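## Task

Move the roll of masking tape onto the desk, release it and back the hands away. The robot must stay upright and level throughout; a fall or a lean means failure. The tape must rest on the desk by itself, not held up by any part of the robot.

## Robot and tools

ROBOT. A two-wheeled cart with casters, a pan/tilt head carrying head_camera, and two five-joint arms (left_arm, right_arm), each with a one-jaw gripper and a wrist camera (left_wrist_camera, right_wrist_camera). The cart is 0.53 m wide and spans x = -0.35 to 0.07 m. Each arm's vertical pan axis sits at x = -0.060, y = +0.155 (left) or -0.155 m (right). The shoulder is 0.89 m high, 0.03 m out from the pan axis. Link lengths: upper arm 0.116, forearm 0.135, hand 0.162 m. The fixed-jaw tip reaches about 0.44 m from its pan axis and cannot go below roughly 0.55 m above the floor, so targets must be raised surfaces like the desk.

FRAMES. Base frame: origin on the floor between the drive wheels, x forward, y left, z up. The results' left_hand and right_hand are the fixed-jaw tip positions in this frame; a grasped item sits beside the tip on the swinging-jaw side. Hand axes: z out along the fingers, y from swinging jaw toward fixed jaw. Odometry frame is the base frame at scene start; base_odometry integrates wheel rotation (slip looks like motion), heading positive to the left, -3.142 to 3.142.

execute_actions. Arguments: "actions", a list holding one action or nothing (empty just reports state and images), and optional "cameras", a list of head_camera, left_wrist_camera, right_wrist_camera or all (missing, null or ["all"] gives every camera; [] gives none). An action may contain "base", "joints", or both; they start together. "base" holds exactly one relative command: {"translate_m": d}, straight drive in metres, forward positive, -1.4 to 1.4; or {"rotate_rad": d}, in-place turn in radians, counter-clockwise (left) positive, -3.2 to 3.2. No sideways motion. The offset is measured from the base state in the latest report. "joints" is one object covering both arms and the head, keyed by joint name, each value an absolute angle in radians. Ranges: head_pan_rad -3.2 to 3.2 (0 ahead, + left); head_tilt_rad -0.76 to 1.45 (0 level, + down); per arm, shoulder_pan -1.919 to 1.919, shoulder_lift -1.745 to 1.745, elbow_flex -1.69 to 1.58, wrist_flex -1.658 to 1.658, wrist_roll -2.743 to 2.841, gripper 0 to 1.919 (names like left_arm_shoulder_pan_rad, right_arm_gripper_rad). Any unknown key or out-of-range number rejects the whole call. Joints left out may keep driving toward earlier targets. One action runs at most 15 s. Top speeds: base 0.20 m/s and 0.8 rad/s turning, arm joints 1.3 to 2.0 rad/s, head 1.5, jaws 2.0.

JOINT MEANINGS. Pan: at 0 the left arm points left and the right arm right; positive swings clockwise from above; straight ahead is +1.571 (left) and -1.571 (right). Bend: with lift, elbow and wrist flex all 0 the upper arm is near vertical (0.24 rad outward) and forearm and fingers are horizontal; positive bends downward; the sum of the three is the finger angle below horizontal (1.571 = pointing down, needing forearm no more than 0.08 rad above level). Roll: -1.522 closes jaws across the arm plane with fixed jaw on the left looking outward, 1.619 puts it on the right, 0.049 closes in the plane. With fingers level over furniture keep the fixed jaw on the left, since the hand body then bulges upward rather than down. Jaw gap by gripper angle: 0 gives 0.003 m, 0.3 gives 0.026, 0.6 gives 0.049, 1 gives 0.076, 1.919 gives 0.106. Stowed: pan -1.75 (left) or 1.75 (right), lift 0.05, elbow 1.35, wrist_flex -1.55, roll -1.52. Stow in two steps, wrist joints first then the rest; leaving stow, move the big joints before the wrist. Stowed, an in-place turn needs 0.44 m clear radius.

RESULTS. base_status and joint_status describe the last accepted action: done (target reached; for the base, wheels turned as commanded), off_target (resting short, maybe still pushing: load, obstruction, or tripped motor), time_out (target dropped, holding still), not_followed (a self-collision check blocked that arm's targets; a "joint command not followed" line, often with a cause:, appears; the targets may be retried on later actions until valid ones are sent). on_its_own lists uncommanded motion. The pictures line names the images in order. MOTOR HOT warns from 55 °C; an OVER-TEMPERATURE FAULT at 70 °C halts that arm and marks joints limit_stop_at_motor_heat (resend the targets). Any reported stop cancels the remaining motion calls of that reply.

wait: "seconds" 0 to 10; returns state and images, commands nothing. zoom_image: "camera" plus "region" [x0, y0, x1, y1] in pixels of that camera's last full image (644x476, origin top-left), at most 504x504. read_manual: optional "section" ("licences"); only legal text. finished_scene: "scene", the current scene number; irreversible, reports success and gives the next task.

CAUTIONS. Loaded or extended joints sag below target; offset the next target upward by the observed sag. Hand positions can be off by a few centimetres. A joint stuck over about 0.30 rad from target for about 2 s (thinking time included) trips to 20 % torque; reset by letting it settle, then commanding 0.2 rad from its reading on the side away from the failed target. Grip by targeting slightly under the touching angle, at most 0.2 rad under. Loads: about 0.4 kg at full reach per hand, 0.7 kg close in. Pulling on things in front, or turning or reversing beside a desk edge, can tip the robot. Never let the arms or hands collide or press on each other. Avoid dropping, slamming or shoving objects; release on the desk, then lift clear. Camera intrinsics and extrinsics are given per camera in OpenCV form, with small errors.

Each tool is called as name(argument=value, ...) on one line, values as JSON.

## Session

I'll start by checking the robot's state and what the cameras see.

execute_actions(actions=[])

Scene clock: 0.00 s.
base_odometry: x=+0.000 y=+0.000 heading=+0.000 (m, m, rad; odometry frame)
base_status: not commanded
joint_positions: head_pan_rad=+0.019 head_tilt_rad=+0.004 left_arm_shoulder_pan_rad=-1.719 left_arm_shoulder_lift_rad=+0.031 left_arm_elbow_flex_rad=+1.365 left_arm_wrist_flex_rad=-1.597 left_arm_wrist_roll_rad=-1.527 left_arm_gripper_rad=+1.920 right_arm_shoulder_pan_rad=+1.762 right_arm_shoulder_lift_rad=+0.022 right_arm_elbow_flex_rad=+1.347 right_arm_wrist_flex_rad=-1.584 right_arm_wrist_roll_rad=-1.498 right_arm_gripper_rad=+1.920
joint_status: not commanded
left_hand: x=-0.3039 y=+0.1108 z=+0.9054 quat_wxyz=(-0.059, -0.631, -0.045, +0.772) (m; base frame)
right_hand: x=-0.3069 y=-0.1150 z=+0.9087 quat_wxyz=(-0.084, +0.625, -0.052, -0.774) (m; base frame)
pictures: head_camera, left_wrist_camera, right_wrist_camera
Images, in order (width x height): head_camera 644x476, left_wrist_camera 644x476, right_wrist_camera 644x476.

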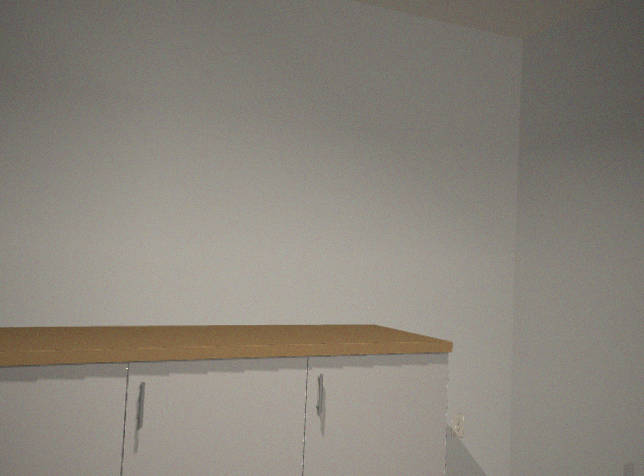

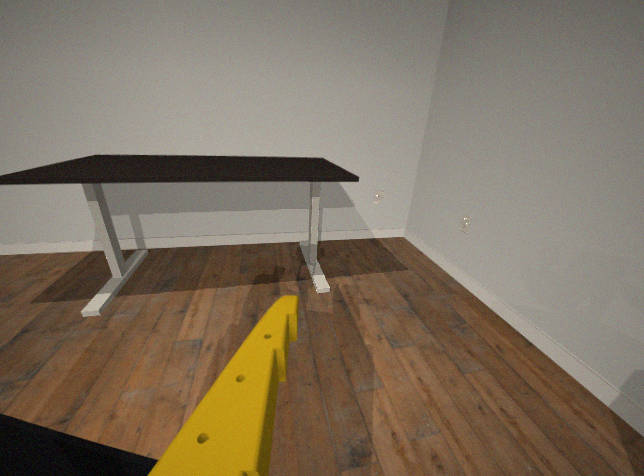

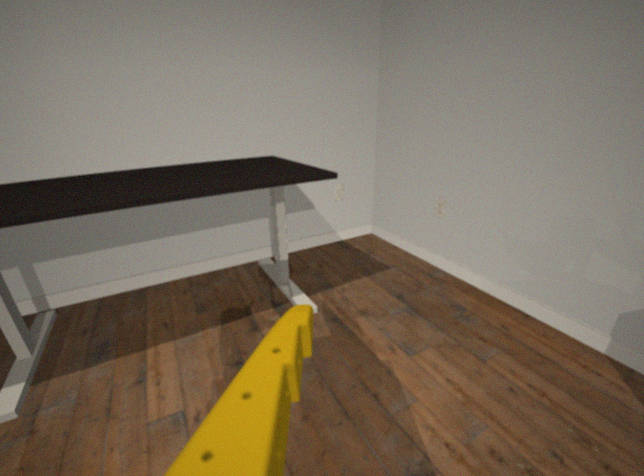

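execute_actions(actions=[{"joints": {"head_pan_rad": 0.8, "head_tilt_rad": 0.3}}], cameras=["head_camera"])

Scene clock: 3.37 s.
base_odometry: x=+0.000 y=+0.000 heading=+0.000 (m, m, rad; odometry frame)
base_status: not commanded
joint_positions: head_pan_rad=+0.790 head_tilt_rad=+0.293 left_arm_shoulder_pan_rad=-1.719 left_arm_shoulder_lift_rad=+0.031 left_arm_elbow_flex_rad=+1.365 left_arm_wrist_flex_rad=-1.597 left_arm_wrist_roll_rad=-1.527 left_arm_gripper_rad=+1.920 right_arm_shoulder_pan_rad=+1.762 right_arm_shoulder_lift_rad=+0.022 right_arm_elbow_flex_rad=+1.347 right_arm_wrist_flex_rad=-1.584 right_arm_wrist_roll_rad=-1.498 right_arm_gripper_rad=+1.920
joint_status: all done
left_hand: x=-0.3039 y=+0.1108 z=+0.9054 quat_wxyz=(-0.059, -0.631, -0.045, +0.772) (m; base frame)
right_hand: x=-0.3069 y=-0.1150 z=+0.9087 quat_wxyz=(-0.084, +0.625, -0.052, -0.774) (m; base frame)
pictures: head_camera
camera_calibration (this result's frames):
head_camera: T_world_to_cam=[[0.685945, -0.725549, 0.0553039, -0.0324496], [-0.136505, -0.202962, -0.969625, 1.15504], [0.714735, 0.65756, -0.238261, 0.299359], [0, 0, 0, 1]] pos_world=[-0.0340352, 0.0140389, 1.19308]
Images, in order (width x height): head_camera 644x476.

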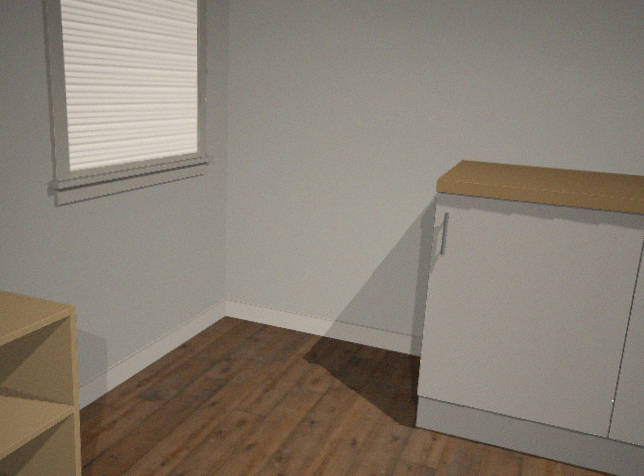

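execute_actions(actions=[{"joints": {"head_pan_rad": 1.6, "head_tilt_rad": 0.4}}], cameras=["head_camera"])

Scene clock: 6.03 s.
base_odometry: x=+0.000 y=+0.000 heading=+0.000 (m, m, rad; odometry frame)
base_status: not commanded
joint_positions: head_pan_rad=+1.590 head_tilt_rad=+0.393 left_arm_shoulder_pan_rad=-1.719 left_arm_shoulder_lift_rad=+0.031 left_arm_elbow_flex_rad=+1.365 left_arm_wrist_flex_rad=-1.597 left_arm_wrist_roll_rad=-1.527 left_arm_gripper_rad=+1.920 right_arm_shoulder_pan_rad=+1.762 right_arm_shoulder_lift_rad=+0.022 right_arm_elbow_flex_rad=+1.347 right_arm_wrist_flex_rad=-1.584 right_arm_wrist_roll_rad=-1.498 right_arm_gripper_rad=+1.920
joint_status: all done
left_hand: x=-0.3039 y=+0.1108 z=+0.9054 quat_wxyz=(-0.059, -0.631, -0.045, +0.772) (m; base frame)
right_hand: x=-0.3069 y=-0.1150 z=+0.9087 quat_wxyz=(-0.084, +0.625, -0.052, -0.774) (m; base frame)
pictures: head_camera
camera_calibration (this result's frames):
head_camera: T_world_to_cam=[[0.99827, -0.00771788, 0.0582937, -0.0212117], [0.0523364, -0.335325, -0.940648, 1.13056], [0.0268072, 0.942071, -0.334341, 0.377614], [0, 0, 0, 1]] pos_world=[-0.0481174, 0.0232036, 1.19095]
Images, in order (width x height): head_camera 644x476.

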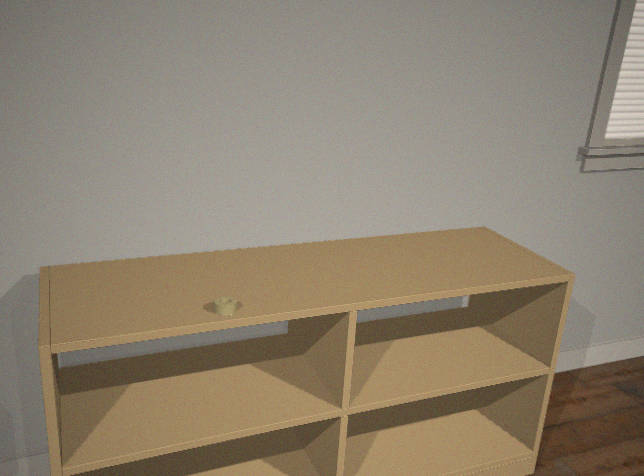

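zoom_image(camera="head_camera", region=[170, 270, 290, 350])

Region (170, 270, 290, 350) of head_camera's 644x476 image, scaled by 4.200.

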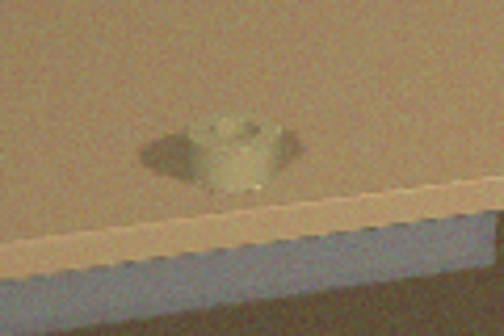

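execute_actions(actions=[{"joints": {"head_pan_rad": 1.6, "head_tilt_rad": 0.75}}], cameras=["head_camera"])

Scene clock: 19.33 s.
base_odometry: x=+0.000 y=+0.000 heading=+0.000 (m, m, rad; odometry frame)
base_status: not commanded
joint_positions: head_pan_rad=+1.590 head_tilt_rad=+0.744 left_arm_shoulder_pan_rad=-1.719 left_arm_shoulder_lift_rad=+0.031 left_arm_elbow_flex_rad=+1.365 left_arm_wrist_flex_rad=-1.597 left_arm_wrist_roll_rad=-1.527 left_arm_gripper_rad=+1.920 right_arm_shoulder_pan_rad=+1.762 right_arm_shoulder_lift_rad=+0.022 right_arm_elbow_flex_rad=+1.347 right_arm_wrist_flex_rad=-1.584 right_arm_wrist_roll_rad=-1.498 right_arm_gripper_rad=+1.920
joint_status: all done
left_hand: x=-0.3039 y=+0.1108 z=+0.9054 quat_wxyz=(-0.059, -0.631, -0.045, +0.772) (m; base frame)
right_hand: x=-0.3069 y=-0.1150 z=+0.9087 quat_wxyz=(-0.084, +0.625, -0.052, -0.774) (m; base frame)
pictures: head_camera
camera_calibration (this result's frames):
head_camera: T_world_to_cam=[[0.997853, 0.0139726, 0.0639853, -0.0277822], [0.0581568, -0.638328, -0.767564, 0.931618], [0.0301187, 0.769637, -0.637771, 0.727017], [0, 0, 0, 1]] pos_world=[-0.0483542, 0.0355269, 1.18052]
Images, in order (width x height): head_camera 644x476.

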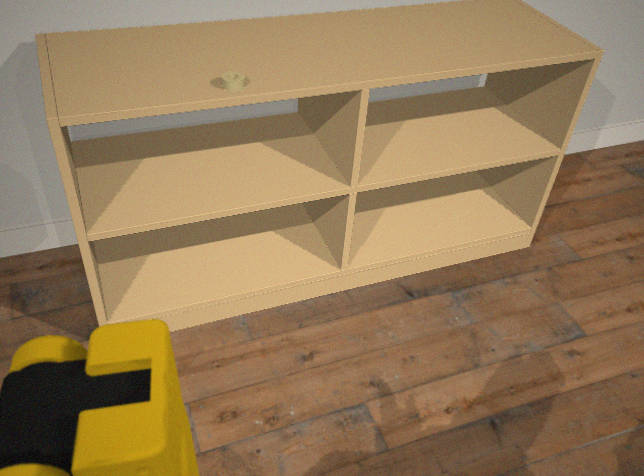

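zoom_image(camera="head_camera", region=[190, 50, 280, 120])

Region (190, 50, 280, 120) of head_camera's 644x476 image, scaled by 5.600.

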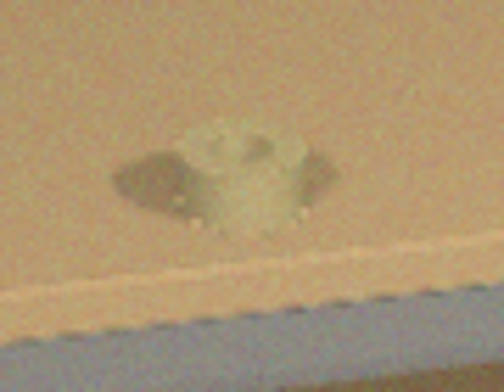

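execute_actions(actions=[{"base": {"rotate_rad": 1.91}, "joints": {"head_pan_rad": -0.12, "head_tilt_rad": 0.5, "right_arm_shoulder_pan_rad": -1.0, "right_arm_shoulder_lift_rad": 0.1, "right_arm_elbow_flex_rad": 0.5}}], cameras=["head_camera"])

Scene clock: 109.00 s.
base_odometry: x=-0.001 y=+0.000 heading=+1.909 (m, m, rad; odometry frame)
base_status: done
joint_positions: head_pan_rad=-0.110 head_tilt_rad=+0.514 left_arm_shoulder_pan_rad=-1.719 left_arm_shoulder_lift_rad=+0.031 left_arm_elbow_flex_rad=+1.365 left_arm_wrist_flex_rad=-1.597 left_arm_wrist_roll_rad=-1.527 left_arm_gripper_rad=+1.920 right_arm_shoulder_pan_rad=-0.991 right_arm_shoulder_lift_rad=+0.103 right_arm_elbow_flex_rad=+0.534 right_arm_wrist_flex_rad=-1.584 right_arm_wrist_roll_rad=-1.498 right_arm_gripper_rad=+1.920
joint_status: all done
left_hand: x=-0.3039 y=+0.1108 z=+0.9054 quat_wxyz=(-0.059, -0.631, -0.045, +0.772) (m; base frame)
right_hand: x=+0.1748 y=-0.2994 z=+1.0571 quat_wxyz=(+0.909, +0.084, +0.295, -0.283) (m; base frame)
pictures: head_camera
camera_calibration (this result's frames):
head_camera: T_world_to_cam=[[-0.129158, -0.98974, 0.0611015, -0.0774325], [-0.449167, 0.00345833, -0.893441, 1.05266], [0.884063, -0.14284, -0.445005, 0.545279], [0, 0, 0, 1]] pos_world=[-0.019243, -0.00239091, 1.18787]
Images, in order (width x height): head_camera 644x476.

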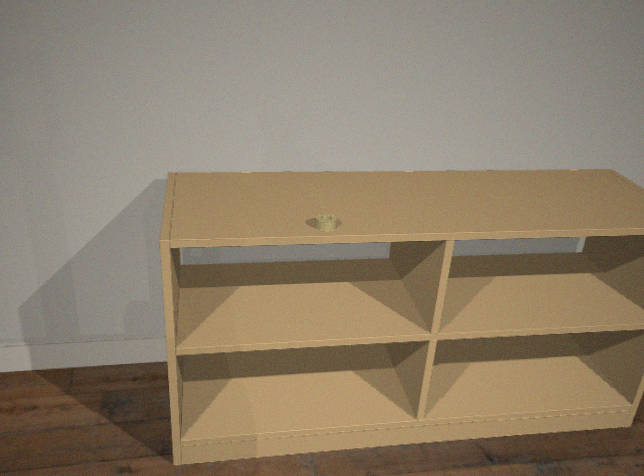

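execute_actions(actions=[{"base": {"translate_m": 0.8}, "joints": {"head_pan_rad": -0.4, "head_tilt_rad": 0.9, "right_arm_wrist_flex_rad": 0.5, "right_arm_wrist_roll_rad": -1.522, "right_arm_gripper_rad": 1.0}}], cameras=["head_camera", "right_wrist_camera"])

Scene clock: 127.97 s.
base_odometry: x=-0.267 y=+0.754 heading=+1.910 (m, m, rad; odometry frame)
base_status: done
joint_positions: head_pan_rad=-0.390 head_tilt_rad=+0.895 left_arm_shoulder_pan_rad=-1.719 left_arm_shoulder_lift_rad=+0.031 left_arm_elbow_flex_rad=+1.365 left_arm_wrist_flex_rad=-1.597 left_arm_wrist_roll_rad=-1.527 left_arm_gripper_rad=+1.920 right_arm_shoulder_pan_rad=-0.991 right_arm_shoulder_lift_rad=+0.105 right_arm_elbow_flex_rad=+0.532 right_arm_wrist_flex_rad=+0.498 right_arm_wrist_roll_rad=-1.515 right_arm_gripper_rad=+1.006
joint_status: all done
left_hand: x=-0.3039 y=+0.1108 z=+0.9054 quat_wxyz=(-0.059, -0.631, -0.045, +0.772) (m; base frame)
right_hand: x=+0.1527 y=-0.2850 z=+0.7814 quat_wxyz=(+0.207, +0.275, +0.937, -0.063) (m; base frame)
pictures: head_camera, right_wrist_camera
camera_calibration (this result's frames):
head_camera: T_world_to_cam=[[-0.375331, -0.924676, 0.0640407, -0.0923857], [-0.708497, 0.241662, -0.663047, 0.775286], [0.597627, -0.294235, -0.745833, 0.87807], [0, 0, 0, 1]] pos_world=[-0.0101461, -0.0144251, 1.17486]
right_wrist_camera: T_world_to_cam=[[-0.552984, -0.831731, -0.0493154, -0.119638], [-0.82637, 0.539937, 0.159937, 0.175658], [-0.106398, 0.129196, -0.985895, 0.897013], [0, 0, 0, 1]] pos_world=[0.174441, -0.310241, 0.850366]
Images, in order (width x height): head_camera 644x476, right_wrist_camera 644x476.

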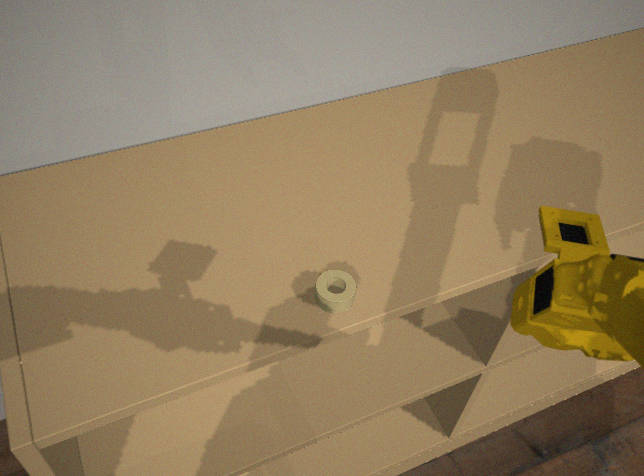

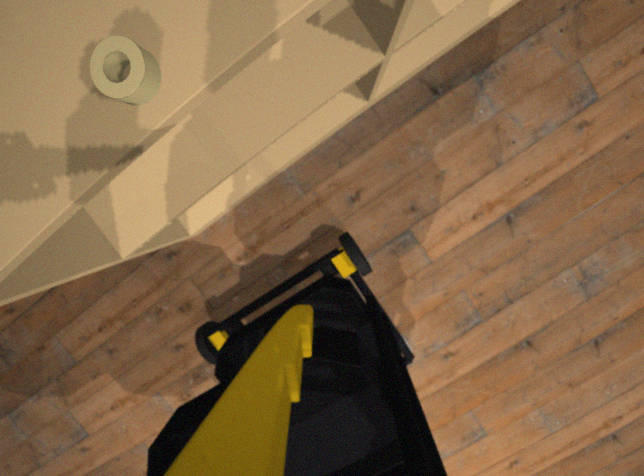

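zoom_image(camera="head_camera", region=[280, 250, 400, 350])

zoom_image(camera="right_wrist_camera", region=[60, 10, 220, 150])

Region (280, 250, 400, 350) of head_camera's 644x476 image, scaled by 4.200.

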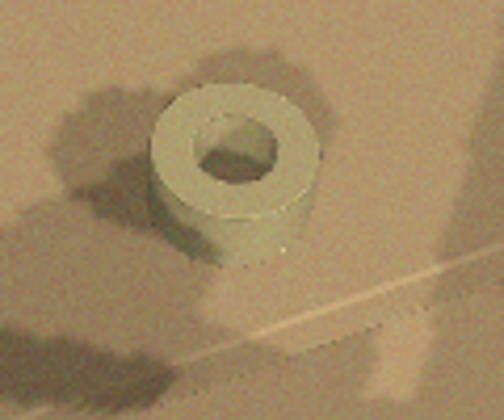

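Region (60, 10, 220, 150) of right_wrist_camera's 644x476 image, scaled by 3.150; it fills the top 441 rows of this view, and the rest is white.

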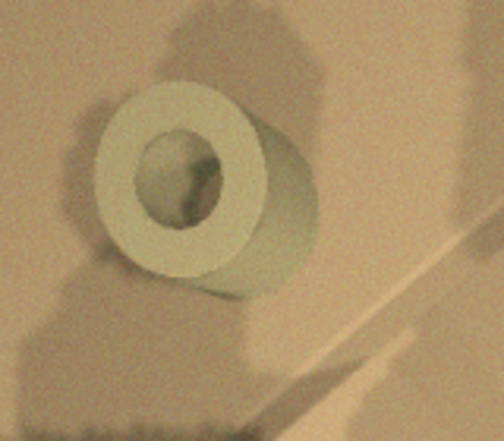

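execute_actions(actions=[{"base": {"translate_m": 0.17}, "joints": {"head_pan_rad": -0.6, "head_tilt_rad": 1.1, "right_arm_shoulder_pan_rad": -1.428, "right_arm_shoulder_lift_rad": 0.5, "right_arm_elbow_flex_rad": 0.3, "right_arm_wrist_flex_rad": 0.48}}], cameras=["head_camera", "right_wrist_camera"])

Scene clock: 171.97 s.
base_odometry: x=-0.324 y=+0.915 heading=+1.909 (m, m, rad; odometry frame)
base_status: done
joint_positions: head_pan_rad=-0.590 head_tilt_rad=+1.095 left_arm_shoulder_pan_rad=-1.719 left_arm_shoulder_lift_rad=+0.031 left_arm_elbow_flex_rad=+1.365 left_arm_wrist_flex_rad=-1.597 left_arm_wrist_roll_rad=-1.527 left_arm_gripper_rad=+1.920 right_arm_shoulder_pan_rad=-1.416 right_arm_shoulder_lift_rad=+0.507 right_arm_elbow_flex_rad=+0.326 right_arm_wrist_flex_rad=+0.487 right_arm_wrist_roll_rad=-1.515 right_arm_gripper_rad=+1.006
joint_status: all done
left_hand: x=-0.3039 y=+0.1108 z=+0.9054 quat_wxyz=(-0.059, -0.631, -0.045, +0.772) (m; base frame)
right_hand: x=+0.1819 y=-0.1849 z=+0.7269 quat_wxyz=(+0.125, +0.073, +0.989, -0.010) (m; base frame)
pictures: head_camera, right_wrist_camera
camera_calibration (this result's frames):
head_camera: T_world_to_cam=[[-0.541065, -0.838702, 0.0618747, -0.097682], [-0.743526, 0.44269, -0.501193, 0.587345], [0.39296, -0.317183, -0.863121, 1.00345], [0, 0, 0, 1]] pos_world=[-0.0104606, -0.0236609, 1.16651]
right_wrist_camera: T_world_to_cam=[[-0.169805, -0.98435, -0.0471238, -0.122435], [-0.929552, 0.144106, 0.339362, -0.0303741], [-0.327261, 0.10143, -0.939475, 0.834804], [0, 0, 0, 1]] pos_world=[0.224174, -0.200816, 0.788816]
Images, in order (width x height): head_camera 644x476, right_wrist_camera 644x476.

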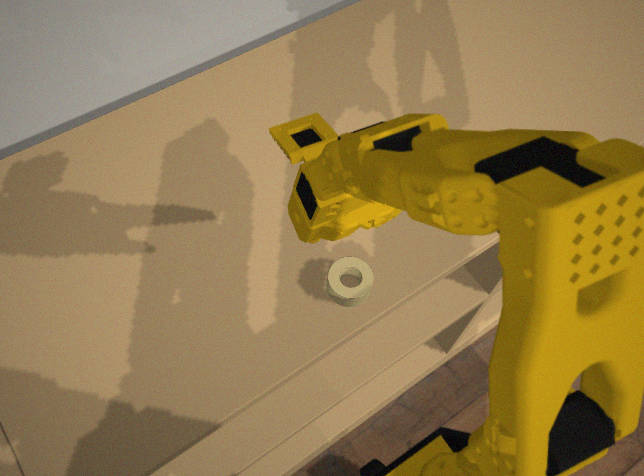

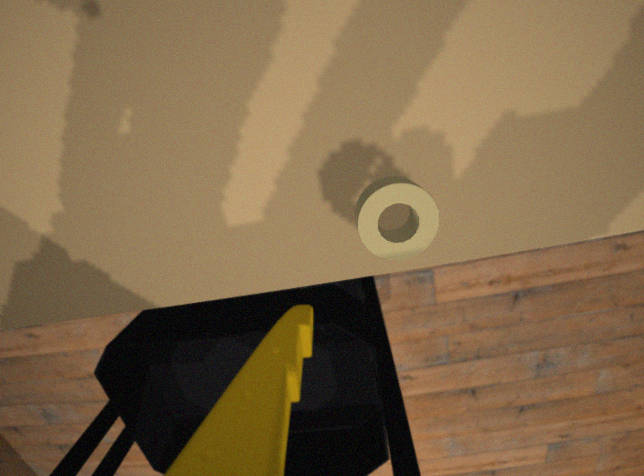

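execute_actions(actions=[{"joints": {"right_arm_shoulder_pan_rad": -1.358, "right_arm_shoulder_lift_rad": 0.878, "right_arm_elbow_flex_rad": 0.206, "right_arm_wrist_flex_rad": 0.177}}], cameras=["head_camera", "right_wrist_camera"])

Scene clock: 199.17 s.
base_odometry: x=-0.324 y=+0.915 heading=+1.909 (m, m, rad; odometry frame)
base_status: not commanded
joint_positions: head_pan_rad=-0.590 head_tilt_rad=+1.095 left_arm_shoulder_pan_rad=-1.719 left_arm_shoulder_lift_rad=+0.031 left_arm_elbow_flex_rad=+1.365 left_arm_wrist_flex_rad=-1.597 left_arm_wrist_roll_rad=-1.527 left_arm_gripper_rad=+1.920 right_arm_shoulder_pan_rad=-1.369 right_arm_shoulder_lift_rad=+0.887 right_arm_elbow_flex_rad=+0.230 right_arm_wrist_flex_rad=+0.187 right_arm_wrist_roll_rad=-1.515 right_arm_gripper_rad=+1.006
joint_status: all done
left_hand: x=-0.3039 y=+0.1108 z=+0.9054 quat_wxyz=(-0.059, -0.631, -0.045, +0.772) (m; base frame)
right_hand: x=+0.1780 y=-0.1959 z=+0.6696 quat_wxyz=(+0.133, +0.096, +0.986, -0.014) (m; base frame)
pictures: head_camera, right_wrist_camera
camera_calibration (this result's frames):
head_camera: T_world_to_cam=[[-0.541065, -0.838702, 0.0618747, -0.0976821], [-0.743526, 0.44269, -0.501193, 0.587345], [0.39296, -0.317183, -0.863121, 1.00345], [0, 0, 0, 1]] pos_world=[-0.0104606, -0.0236609, 1.16651]
right_wrist_camera: T_world_to_cam=[[-0.215624, -0.975326, -0.0473914, -0.12654], [-0.927129, 0.189252, 0.323442, 0.00610257], [-0.306493, 0.11368, -0.94506, 0.783173], [0, 0, 0, 1]] pos_world=[0.21841, -0.213603, 0.732175]
Images, in order (width x height): head_camera 644x476, right_wrist_camera 644x476.

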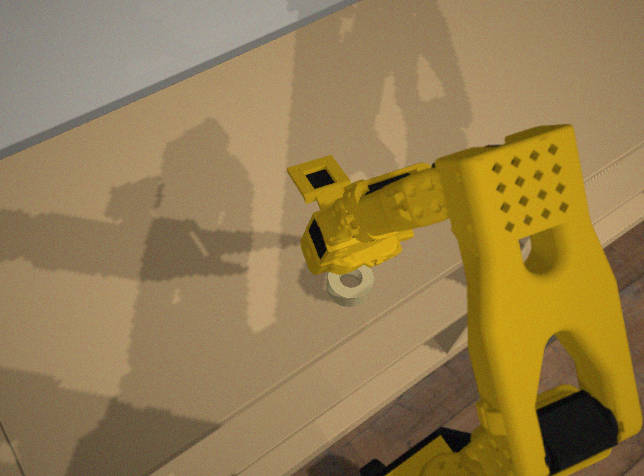

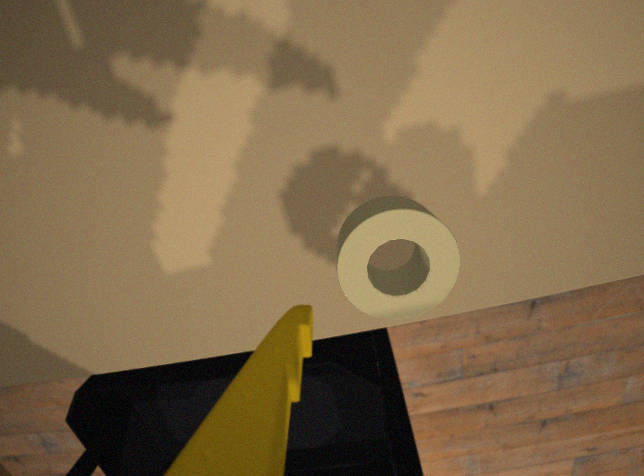

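execute_actions(actions=[{"joints": {"right_arm_shoulder_lift_rad": 1.205, "right_arm_elbow_flex_rad": -0.028, "right_arm_wrist_flex_rad": 0.08}}], cameras=["head_camera", "right_wrist_camera"])

Scene clock: 220.63 s.
base_odometry: x=-0.324 y=+0.915 heading=+1.909 (m, m, rad; odometry frame)
base_status: not commanded
joint_positions: head_pan_rad=-0.590 head_tilt_rad=+1.095 left_arm_shoulder_pan_rad=-1.719 left_arm_shoulder_lift_rad=+0.031 left_arm_elbow_flex_rad=+1.365 left_arm_wrist_flex_rad=-1.597 left_arm_wrist_roll_rad=-1.527 left_arm_gripper_rad=+1.920 right_arm_shoulder_pan_rad=-1.369 right_arm_shoulder_lift_rad=+1.214 right_arm_elbow_flex_rad=-0.008 right_arm_wrist_flex_rad=+0.088 right_arm_wrist_roll_rad=-1.515 right_arm_gripper_rad=+1.006
joint_status: all done
left_hand: x=-0.3039 y=+0.1108 z=+0.9054 quat_wxyz=(-0.059, -0.631, -0.045, +0.772) (m; base frame)
right_hand: x=+0.1789 y=-0.1961 z=+0.6285 quat_wxyz=(+0.137, +0.096, +0.986, -0.014) (m; base frame)
pictures: head_camera, right_wrist_camera
camera_calibration (this result's frames):
head_camera: T_world_to_cam=[[-0.541065, -0.838702, 0.0618747, -0.0976821], [-0.743526, 0.44269, -0.501193, 0.587345], [0.39296, -0.317183, -0.863121, 1.00345], [0, 0, 0, 1]] pos_world=[-0.0104606, -0.0236609, 1.16651]
right_wrist_camera: T_world_to_cam=[[-0.215196, -0.975414, -0.0475318, -0.128479], [-0.930006, 0.189842, 0.31472, 0.0263695], [-0.297958, 0.111931, -0.947994, 0.744594], [0, 0, 0, 1]] pos_world=[0.218734, -0.21367, 0.691465]
Images, in order (width x height): head_camera 644x476, right_wrist_camera 644x476.

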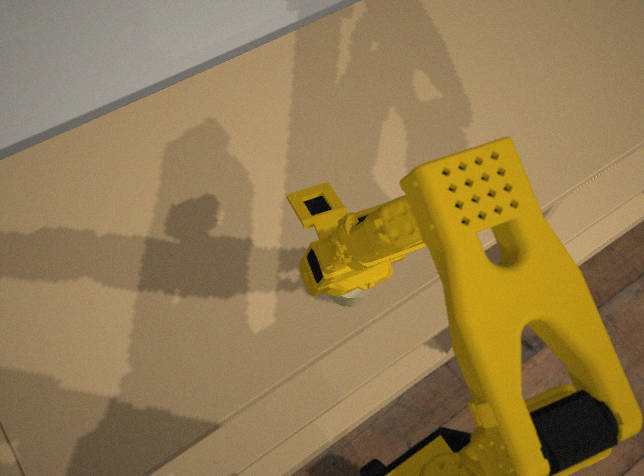

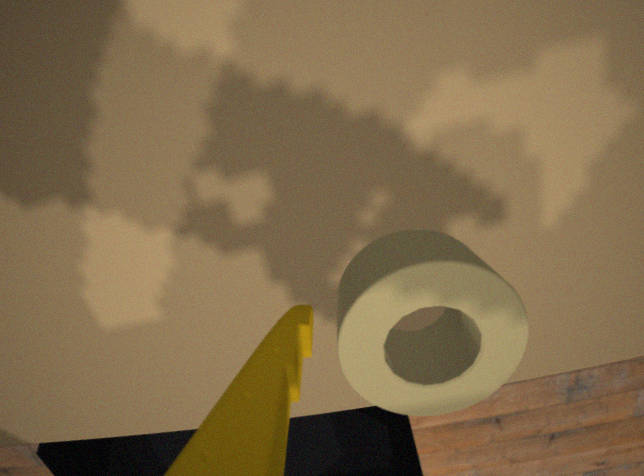

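execute_actions(actions=[{"joints": {"right_arm_shoulder_lift_rad": 1.241, "right_arm_elbow_flex_rad": -0.055, "right_arm_gripper_rad": 0.8}}], cameras=["right_wrist_camera"])

Scene clock: 244.83 s.
base_odometry: x=-0.324 y=+0.915 heading=+1.909 (m, m, rad; odometry frame)
base_status: not commanded
joint_positions: head_pan_rad=-0.590 head_tilt_rad=+1.095 left_arm_shoulder_pan_rad=-1.719 left_arm_shoulder_lift_rad=+0.031 left_arm_elbow_flex_rad=+1.365 left_arm_wrist_flex_rad=-1.597 left_arm_wrist_roll_rad=-1.527 left_arm_gripper_rad=+1.920 right_arm_shoulder_pan_rad=-1.369 right_arm_shoulder_lift_rad=+1.249 right_arm_elbow_flex_rad=-0.034 right_arm_wrist_flex_rad=+0.088 right_arm_wrist_roll_rad=-1.515 right_arm_gripper_rad=+0.807
joint_status: all done
left_hand: x=-0.3039 y=+0.1108 z=+0.9054 quat_wxyz=(-0.059, -0.631, -0.045, +0.772) (m; base frame)
right_hand: x=+0.1767 y=-0.1956 z=+0.6235 quat_wxyz=(+0.133, +0.096, +0.986, -0.014) (m; base frame)
pictures: right_wrist_camera
camera_calibration (this result's frames):
right_wrist_camera: T_world_to_cam=[[-0.215624, -0.975326, -0.0473914, -0.128742], [-0.927129, 0.189252, 0.323442, 0.019798], [-0.306493, 0.11368, -0.94506, 0.739237], [0, 0, 0, 1]] pos_world=[0.217166, -0.213349, 0.686119]
Images, in order (width x height): right_wrist_camera 644x476.

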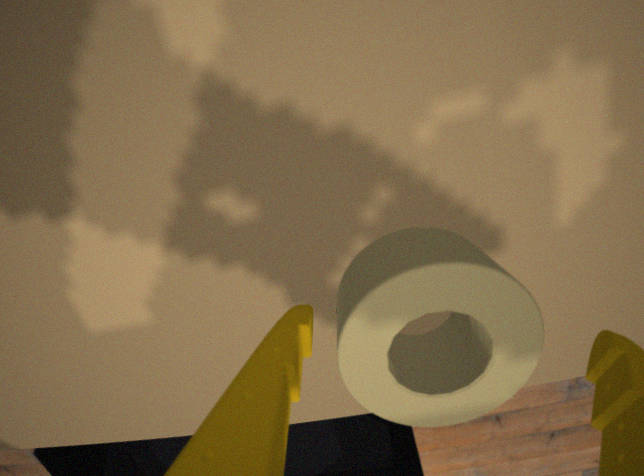

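execute_actions(actions=[{"joints": {"right_arm_gripper_rad": 0.38}}], cameras=["right_wrist_camera"])

Scene clock: 248.23 s.
base_odometry: x=-0.324 y=+0.915 heading=+1.909 (m, m, rad; odometry frame)
base_status: not commanded
joint_positions: head_pan_rad=-0.590 head_tilt_rad=+1.095 left_arm_shoulder_pan_rad=-1.719 left_arm_shoulder_lift_rad=+0.031 left_arm_elbow_flex_rad=+1.365 left_arm_wrist_flex_rad=-1.597 left_arm_wrist_roll_rad=-1.527 left_arm_gripper_rad=+1.920 right_arm_shoulder_pan_rad=-1.369 right_arm_shoulder_lift_rad=+1.249 right_arm_elbow_flex_rad=-0.034 right_arm_wrist_flex_rad=+0.088 right_arm_wrist_roll_rad=-1.515 right_arm_gripper_rad=+0.534
joint_status: right_arm_gripper_rad off_target (ended at +0.534, target +0.380)
left_hand: x=-0.3039 y=+0.1108 z=+0.9054 quat_wxyz=(-0.059, -0.631, -0.045, +0.772) (m; base frame)
right_hand: x=+0.1767 y=-0.1956 z=+0.6235 quat_wxyz=(+0.133, +0.096, +0.986, -0.014) (m; base frame)
pictures: right_wrist_camera
camera_calibration (this result's frames):
right_wrist_camera: T_world_to_cam=[[-0.215624, -0.975326, -0.0473914, -0.128742], [-0.927129, 0.189252, 0.323442, 0.019798], [-0.306493, 0.11368, -0.94506, 0.739237], [0, 0, 0, 1]] pos_world=[0.217166, -0.213349, 0.686119]
Images, in order (width x height): right_wrist_camera 644x476.

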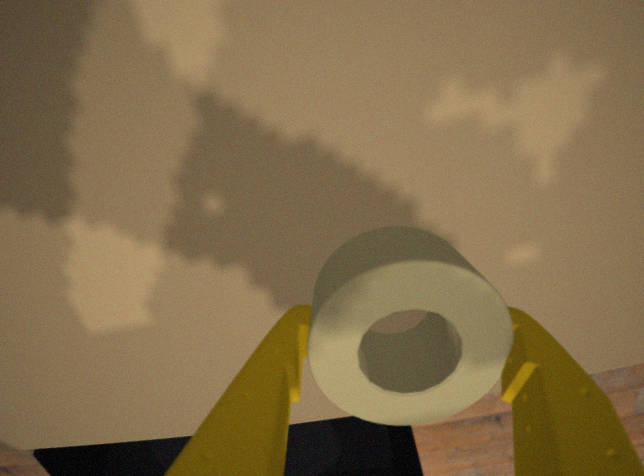

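execute_actions(actions=[{"joints": {"right_arm_shoulder_lift_rad": 1.0, "right_arm_elbow_flex_rad": 0.05, "right_arm_gripper_rad": 0.35}}], cameras=["right_wrist_camera", "head_camera"])

Scene clock: 255.70 s.
base_odometry: x=-0.324 y=+0.915 heading=+1.909 (m, m, rad; odometry frame)
base_status: not commanded
joint_positions: head_pan_rad=-0.590 head_tilt_rad=+1.095 left_arm_shoulder_pan_rad=-1.719 left_arm_shoulder_lift_rad=+0.031 left_arm_elbow_flex_rad=+1.365 left_arm_wrist_flex_rad=-1.597 left_arm_wrist_roll_rad=-1.527 left_arm_gripper_rad=+1.920 right_arm_shoulder_pan_rad=-1.369 right_arm_shoulder_lift_rad=+1.054 right_arm_elbow_flex_rad=+0.050 right_arm_wrist_flex_rad=+0.087 right_arm_wrist_roll_rad=-1.515 right_arm_gripper_rad=+0.532
joint_status: right_arm_gripper_rad off_target (ended at +0.532, target +0.350); the others done
left_hand: x=-0.3039 y=+0.1108 z=+0.9054 quat_wxyz=(-0.059, -0.631, -0.045, +0.772) (m; base frame)
right_hand: x=+0.2027 y=-0.2009 z=+0.6579 quat_wxyz=(+0.188, +0.095, +0.977, -0.020) (m; base frame)
pictures: head_camera, right_wrist_camera
camera_calibration (this result's frames):
head_camera: T_world_to_cam=[[-0.541065, -0.838702, 0.0618747, -0.097682], [-0.743526, 0.44269, -0.501193, 0.587345], [0.39296, -0.317183, -0.863121, 1.00345], [0, 0, 0, 1]] pos_world=[-0.0104606, -0.0236609, 1.16651]
right_wrist_camera: T_world_to_cam=[[-0.210341, -0.976408, -0.0488227, -0.12705], [-0.956731, 0.195318, 0.215676, 0.1119], [-0.201052, 0.0920758, -0.975244, 0.774434], [0, 0, 0, 1]] pos_world=[0.236036, -0.217215, 0.724925]
Images, in order (width x height): head_camera 644x476, right_wrist_camera 644x476.

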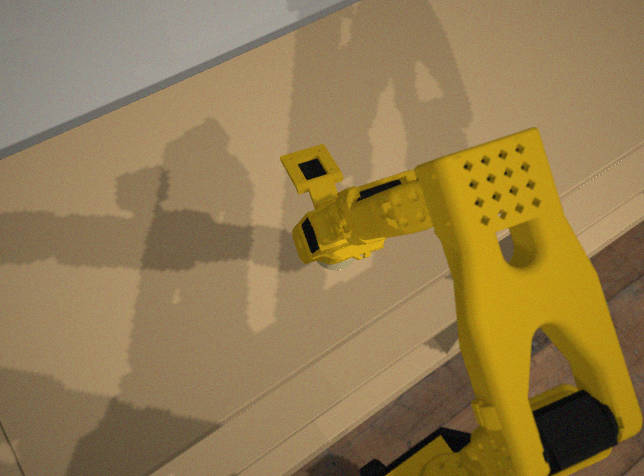

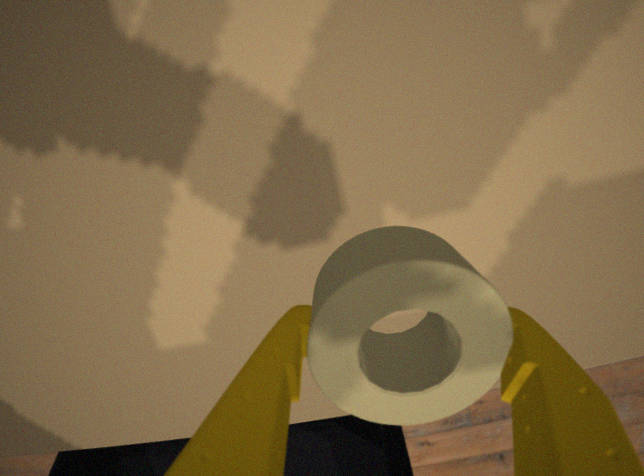

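execute_actions(actions=[{"base": {"translate_m": -0.45}, "joints": {"head_pan_rad": 1.75, "head_tilt_rad": 0.4, "right_arm_shoulder_lift_rad": -0.15, "right_arm_elbow_flex_rad": 0.2, "right_arm_wrist_flex_rad": 1.22, "right_arm_shoulder_pan_rad": -1.5, "right_arm_gripper_rad": 0.35}}], cameras=["right_wrist_camera", "head_camera"])

Scene clock: 269.87 s.
base_odometry: x=-0.174 y=+0.490 heading=+1.909 (m, m, rad; odometry frame)
base_status: done
joint_positions: head_pan_rad=+1.740 head_tilt_rad=+0.413 left_arm_shoulder_pan_rad=-1.719 left_arm_shoulder_lift_rad=+0.031 left_arm_elbow_flex_rad=+1.365 left_arm_wrist_flex_rad=-1.597 left_arm_wrist_roll_rad=-1.527 left_arm_gripper_rad=+1.920 right_arm_shoulder_pan_rad=-1.488 right_arm_shoulder_lift_rad=-0.109 right_arm_elbow_flex_rad=+0.205 right_arm_wrist_flex_rad=+1.217 right_arm_wrist_roll_rad=-1.515 right_arm_gripper_rad=+0.532
joint_status: right_arm_gripper_rad off_target (ended at +0.532, target +0.350); the others done
left_hand: x=-0.3039 y=+0.1108 z=+0.9054 quat_wxyz=(-0.059, -0.631, -0.045, +0.772) (m; base frame)
right_hand: x=+0.1612 y=-0.1655 z=+0.8457 quat_wxyz=(+0.128, +0.037, +0.991, -0.006) (m; base frame)
pictures: head_camera, right_wrist_camera
camera_calibration (this result's frames):
head_camera: T_world_to_cam=[[0.987983, 0.142935, 0.0588213, -0.0223023], [0.105104, -0.342244, -0.933714, 1.12506], [-0.113329, 0.928676, -0.353154, 0.392682], [0, 0, 0, 1]] pos_world=[-0.051712, 0.0235602, 1.19048]
right_wrist_camera: T_world_to_cam=[[-0.0981684, -0.994049, -0.0472227, -0.114385], [-0.939575, 0.0769418, 0.333584, -0.09736], [-0.327966, 0.0771167, -0.941537, 0.935513], [0, 0, 0, 1]] pos_world=[0.20411, -0.178357, 0.907896]
Images, in order (width x height): head_camera 644x476, right_wrist_camera 644x476.

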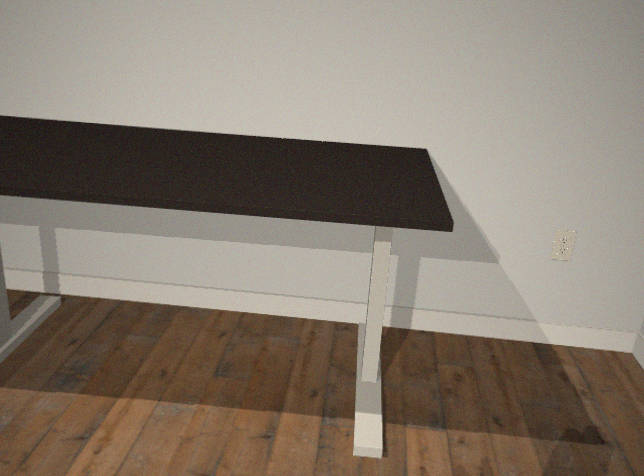

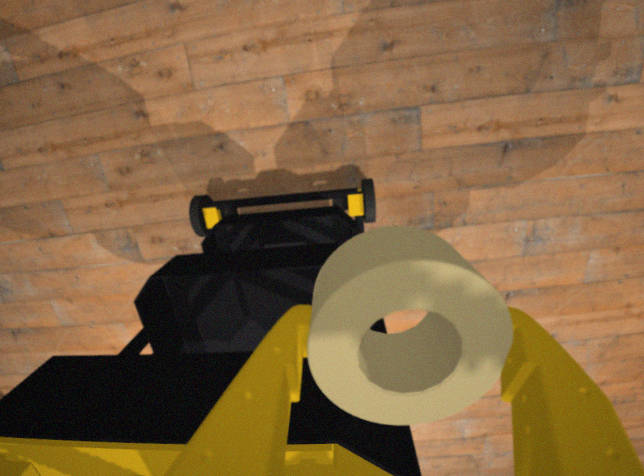

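execute_actions(actions=[{"base": {"rotate_rad": 1.85}, "joints": {"head_pan_rad": -0.1, "head_tilt_rad": 0.45, "right_arm_gripper_rad": 0.35}}], cameras=["head_camera"])

execute_actions(actions=[{"base": {"translate_m": 1.0}, "joints": {"head_pan_rad": -0.1, "head_tilt_rad": 0.85, "right_arm_gripper_rad": 0.35}}], cameras=["head_camera", "right_wrist_camera"])

Scene clock: 306.33 s.
base_odometry: x=-0.174 y=+0.490 heading=-2.526 (m, m, rad; odometry frame)
base_status: done
joint_positions: head_pan_rad=-0.090 head_tilt_rad=+0.443 left_arm_shoulder_pan_rad=-1.719 left_arm_shoulder_lift_rad=+0.031 left_arm_elbow_flex_rad=+1.365 left_arm_wrist_flex_rad=-1.597 left_arm_wrist_roll_rad=-1.527 left_arm_gripper_rad=+1.920 right_arm_shoulder_pan_rad=-1.490 right_arm_shoulder_lift_rad=-0.109 right_arm_elbow_flex_rad=+0.205 right_arm_wrist_flex_rad=+1.217 right_arm_wrist_roll_rad=-1.515 right_arm_gripper_rad=+0.532
joint_status: right_arm_gripper_rad off_target (ended at +0.532, target +0.350); the others done
left_hand: x=-0.3039 y=+0.1108 z=+0.9054 quat_wxyz=(-0.059, -0.631, -0.045, +0.772) (m; base frame)
right_hand: x=+0.1612 y=-0.1652 z=+0.8457 quat_wxyz=(+0.128, +0.036, +0.991, -0.006) (m; base frame)
pictures: head_camera
camera_calibration (this result's frames):
head_camera: T_world_to_cam=[[-0.113556, -0.991744, 0.0595696, -0.074936], [-0.385624, -0.0112612, -0.922587, 1.08919], [0.915641, -0.127737, -0.381162, 0.47328], [0, 0, 0, 1]] pos_world=[-0.0218453, -0.00159649, 1.18973]
Images, in order (width x height): head_camera 644x476.

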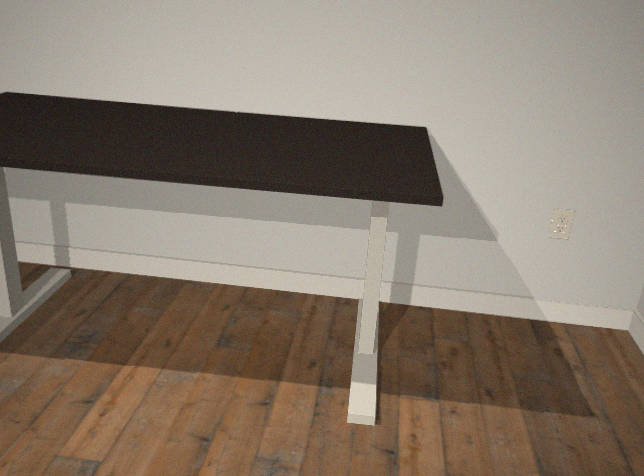

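Scene clock: 312.17 s.
base_odometry: x=-0.990 y=-0.089 heading=-2.526 (m, m, rad; odometry frame)
base_status: done
joint_positions: head_pan_rad=-0.090 head_tilt_rad=+0.845 left_arm_shoulder_pan_rad=-1.719 left_arm_shoulder_lift_rad=+0.031 left_arm_elbow_flex_rad=+1.365 left_arm_wrist_flex_rad=-1.597 left_arm_wrist_roll_rad=-1.527 left_arm_gripper_rad=+1.920 right_arm_shoulder_pan_rad=-1.490 right_arm_shoulder_lift_rad=-0.110 right_arm_elbow_flex_rad=+0.207 right_arm_wrist_flex_rad=+1.217 right_arm_wrist_roll_rad=-1.515 right_arm_gripper_rad=+0.532
joint_status: right_arm_gripper_rad off_target (ended at +0.532, target +0.350); the others done
left_hand: x=-0.3039 y=+0.1108 z=+0.9054 quat_wxyz=(-0.059, -0.631, -0.045, +0.772) (m; base frame)
right_hand: x=+0.1610 y=-0.1652 z=+0.8458 quat_wxyz=(+0.128, +0.036, +0.991, -0.006) (m; base frame)
pictures: head_camera, right_wrist_camera
camera_calibration (this result's frames):
head_camera: T_world_to_cam=[[-0.0884963, -0.994006, 0.0641836, -0.0790689], [-0.714279, 0.0184175, -0.699618, 0.817108], [0.694243, -0.107759, -0.711628, 0.843241], [0, 0, 0, 1]] pos_world=[-0.00876828, -0.00277752, 1.17681]
right_wrist_camera: T_world_to_cam=[[-0.0966434, -0.994198, -0.0472227, -0.114318], [-0.939692, 0.0755004, 0.333584, -0.0977646], [-0.328083, 0.0766135, -0.941537, 0.935392], [0, 0, 0, 1]] pos_world=[0.20397, -0.177937, 0.90792]
Images, in order (width x height): head_camera 644x476, right_wrist_camera 644x476.

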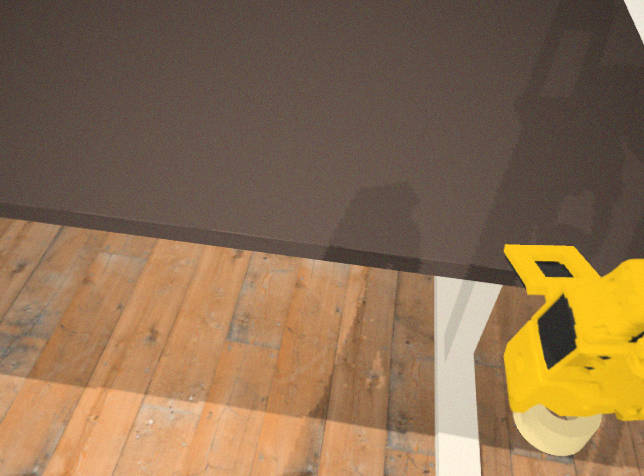

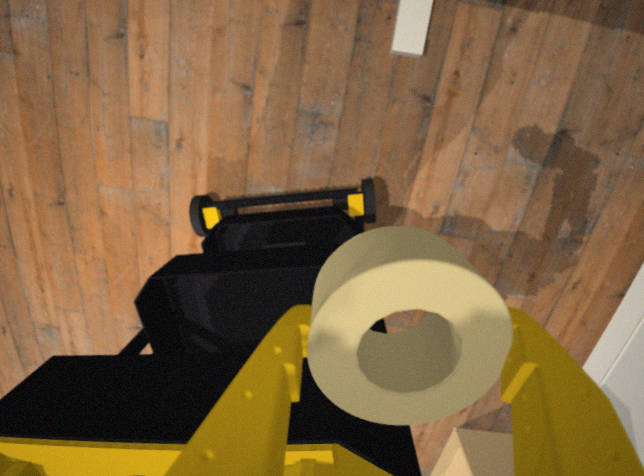

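zoom_image(camera="head_camera", region=[200, 200, 520, 320])

Region (200, 200, 520, 320) of head_camera's 644x476 image, scaled by 1.575; it fills the top 189 rows of this view, and the rest is white.

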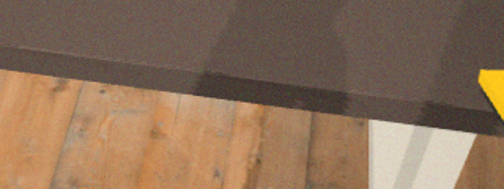

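execute_actions(actions=[{"base": {"translate_m": 0.255}, "joints": {"head_pan_rad": -0.45, "head_tilt_rad": 1.0, "right_arm_shoulder_pan_rad": -1.45, "right_arm_shoulder_lift_rad": 0.655, "right_arm_elbow_flex_rad": -0.655, "right_arm_wrist_flex_rad": 1.26, "right_arm_gripper_rad": 0.35}}], cameras=["head_camera", "right_wrist_camera"])

Scene clock: 340.20 s.
base_odometry: x=-1.198 y=-0.236 heading=-2.527 (m, m, rad; odometry frame)
base_status: done
joint_positions: head_pan_rad=-0.440 head_tilt_rad=+0.995 left_arm_shoulder_pan_rad=-1.719 left_arm_shoulder_lift_rad=+0.031 left_arm_elbow_flex_rad=+1.365 left_arm_wrist_flex_rad=-1.597 left_arm_wrist_roll_rad=-1.527 left_arm_gripper_rad=+1.920 right_arm_shoulder_pan_rad=-1.461 right_arm_shoulder_lift_rad=+0.671 right_arm_elbow_flex_rad=-0.618 right_arm_wrist_flex_rad=+1.256 right_arm_wrist_roll_rad=-1.515 right_arm_gripper_rad=+0.532
joint_status: right_arm_gripper_rad off_target (ended at +0.532, target +0.350); the others done
left_hand: x=-0.3039 y=+0.1108 z=+0.9054 quat_wxyz=(-0.059, -0.631, -0.045, +0.772) (m; base frame)
right_hand: x=+0.2378 y=-0.1801 z=+0.8078 quat_wxyz=(+0.131, +0.051, +0.990, -0.008) (m; base frame)
pictures: head_camera, right_wrist_camera
camera_calibration (this result's frames):
head_camera: T_world_to_cam=[[-0.415308, -0.907478, 0.0632743, -0.0933824], [-0.752117, 0.303416, -0.585029, 0.683437], [0.511703, -0.290557, -0.80854, 0.946207], [0, 0, 0, 1]] pos_world=[-0.00893435, -0.0171809, 1.17079]
right_wrist_camera: T_world_to_cam=[[-0.125287, -0.990991, -0.0473198, -0.116099], [-0.93911, 0.103075, 0.327793, -0.00235653], [-0.319963, 0.0855066, -0.943564, 0.927316], [0, 0, 0, 1]] pos_world=[0.279948, -0.194102, 0.87026]
Images, in order (width x height): head_camera 644x476, right_wrist_camera 644x476.

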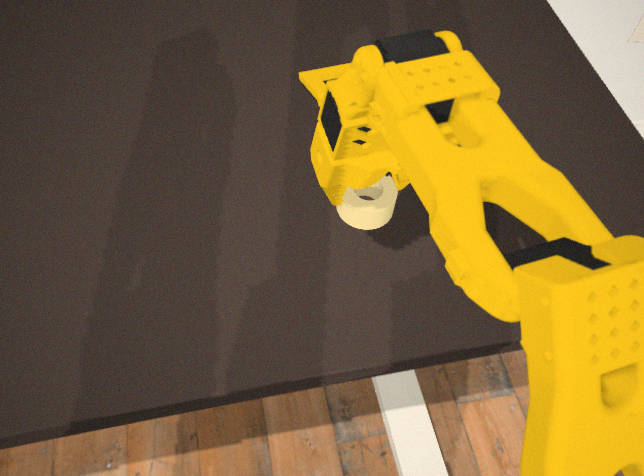

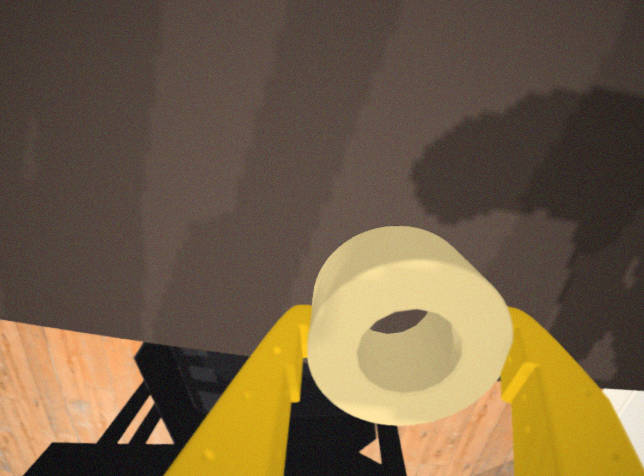

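zoom_image(camera="head_camera", region=[300, 150, 440, 260])

Region (300, 150, 440, 260) of head_camera's 644x476 image, scaled by 3.600; it fills the top 396 rows of this view, and the rest is white.

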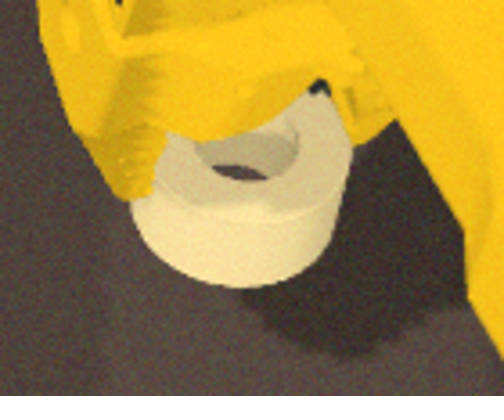

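execute_actions(actions=[{"joints": {"right_arm_shoulder_lift_rad": 0.69, "right_arm_elbow_flex_rad": -0.474, "right_arm_wrist_flex_rad": 1.053, "right_arm_gripper_rad": 0.35}}], cameras=["head_camera", "right_wrist_camera"])

Scene clock: 370.57 s.
base_odometry: x=-1.198 y=-0.236 heading=-2.527 (m, m, rad; odometry frame)
base_status: not commanded
joint_positions: head_pan_rad=-0.440 head_tilt_rad=+0.995 left_arm_shoulder_pan_rad=-1.719 left_arm_shoulder_lift_rad=+0.031 left_arm_elbow_flex_rad=+1.365 left_arm_wrist_flex_rad=-1.597 left_arm_wrist_roll_rad=-1.527 left_arm_gripper_rad=+1.920 right_arm_shoulder_pan_rad=-1.461 right_arm_shoulder_lift_rad=+0.706 right_arm_elbow_flex_rad=-0.467 right_arm_wrist_flex_rad=+1.062 right_arm_wrist_roll_rad=-1.515 right_arm_gripper_rad=+0.532
joint_status: right_arm_gripper_rad off_target (ended at +0.532, target +0.350); the others done
left_hand: x=-0.3039 y=+0.1108 z=+0.9054 quat_wxyz=(-0.059, -0.631, -0.045, +0.772) (m; base frame)
right_hand: x=+0.2384 y=-0.1802 z=+0.7797 quat_wxyz=(+0.134, +0.051, +0.990, -0.008) (m; base frame)
pictures: head_camera, right_wrist_camera
camera_calibration (this result's frames):
head_camera: T_world_to_cam=[[-0.415308, -0.907478, 0.0632743, -0.0933824], [-0.752117, 0.303416, -0.585029, 0.683437], [0.511703, -0.290557, -0.80854, 0.946207], [0, 0, 0, 1]] pos_world=[-0.00893435, -0.0171809, 1.17079]
right_wrist_camera: T_world_to_cam=[[-0.124998, -0.991023, -0.0474151, -0.117419], [-0.941091, 0.103294, 0.32199, 0.0125461], [-0.314202, 0.08487, -0.945555, 0.901081], [0, 0, 0, 1]] pos_world=[0.280252, -0.194136, 0.842414]
Images, in order (width x height): head_camera 644x476, right_wrist_camera 644x476.

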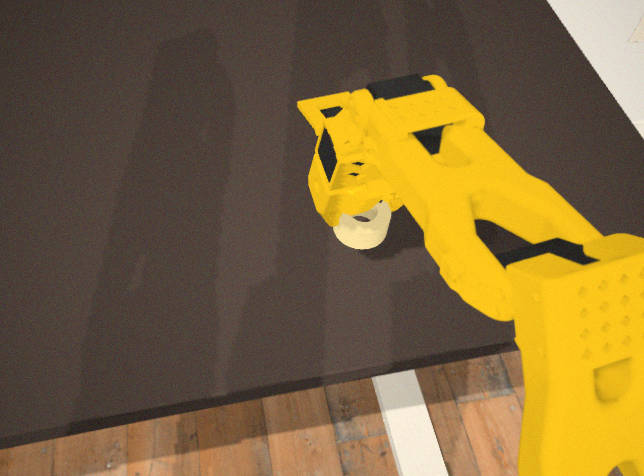

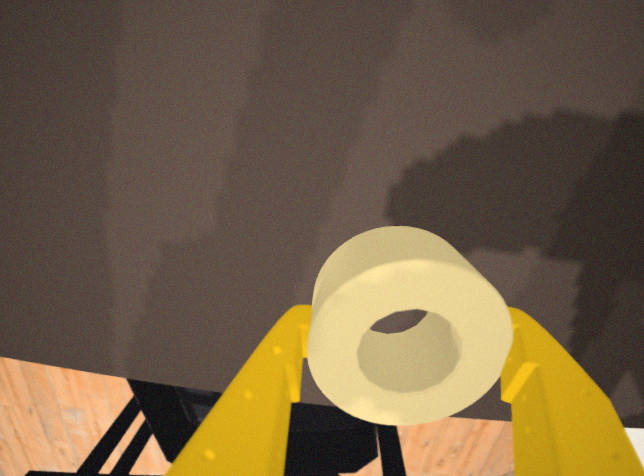

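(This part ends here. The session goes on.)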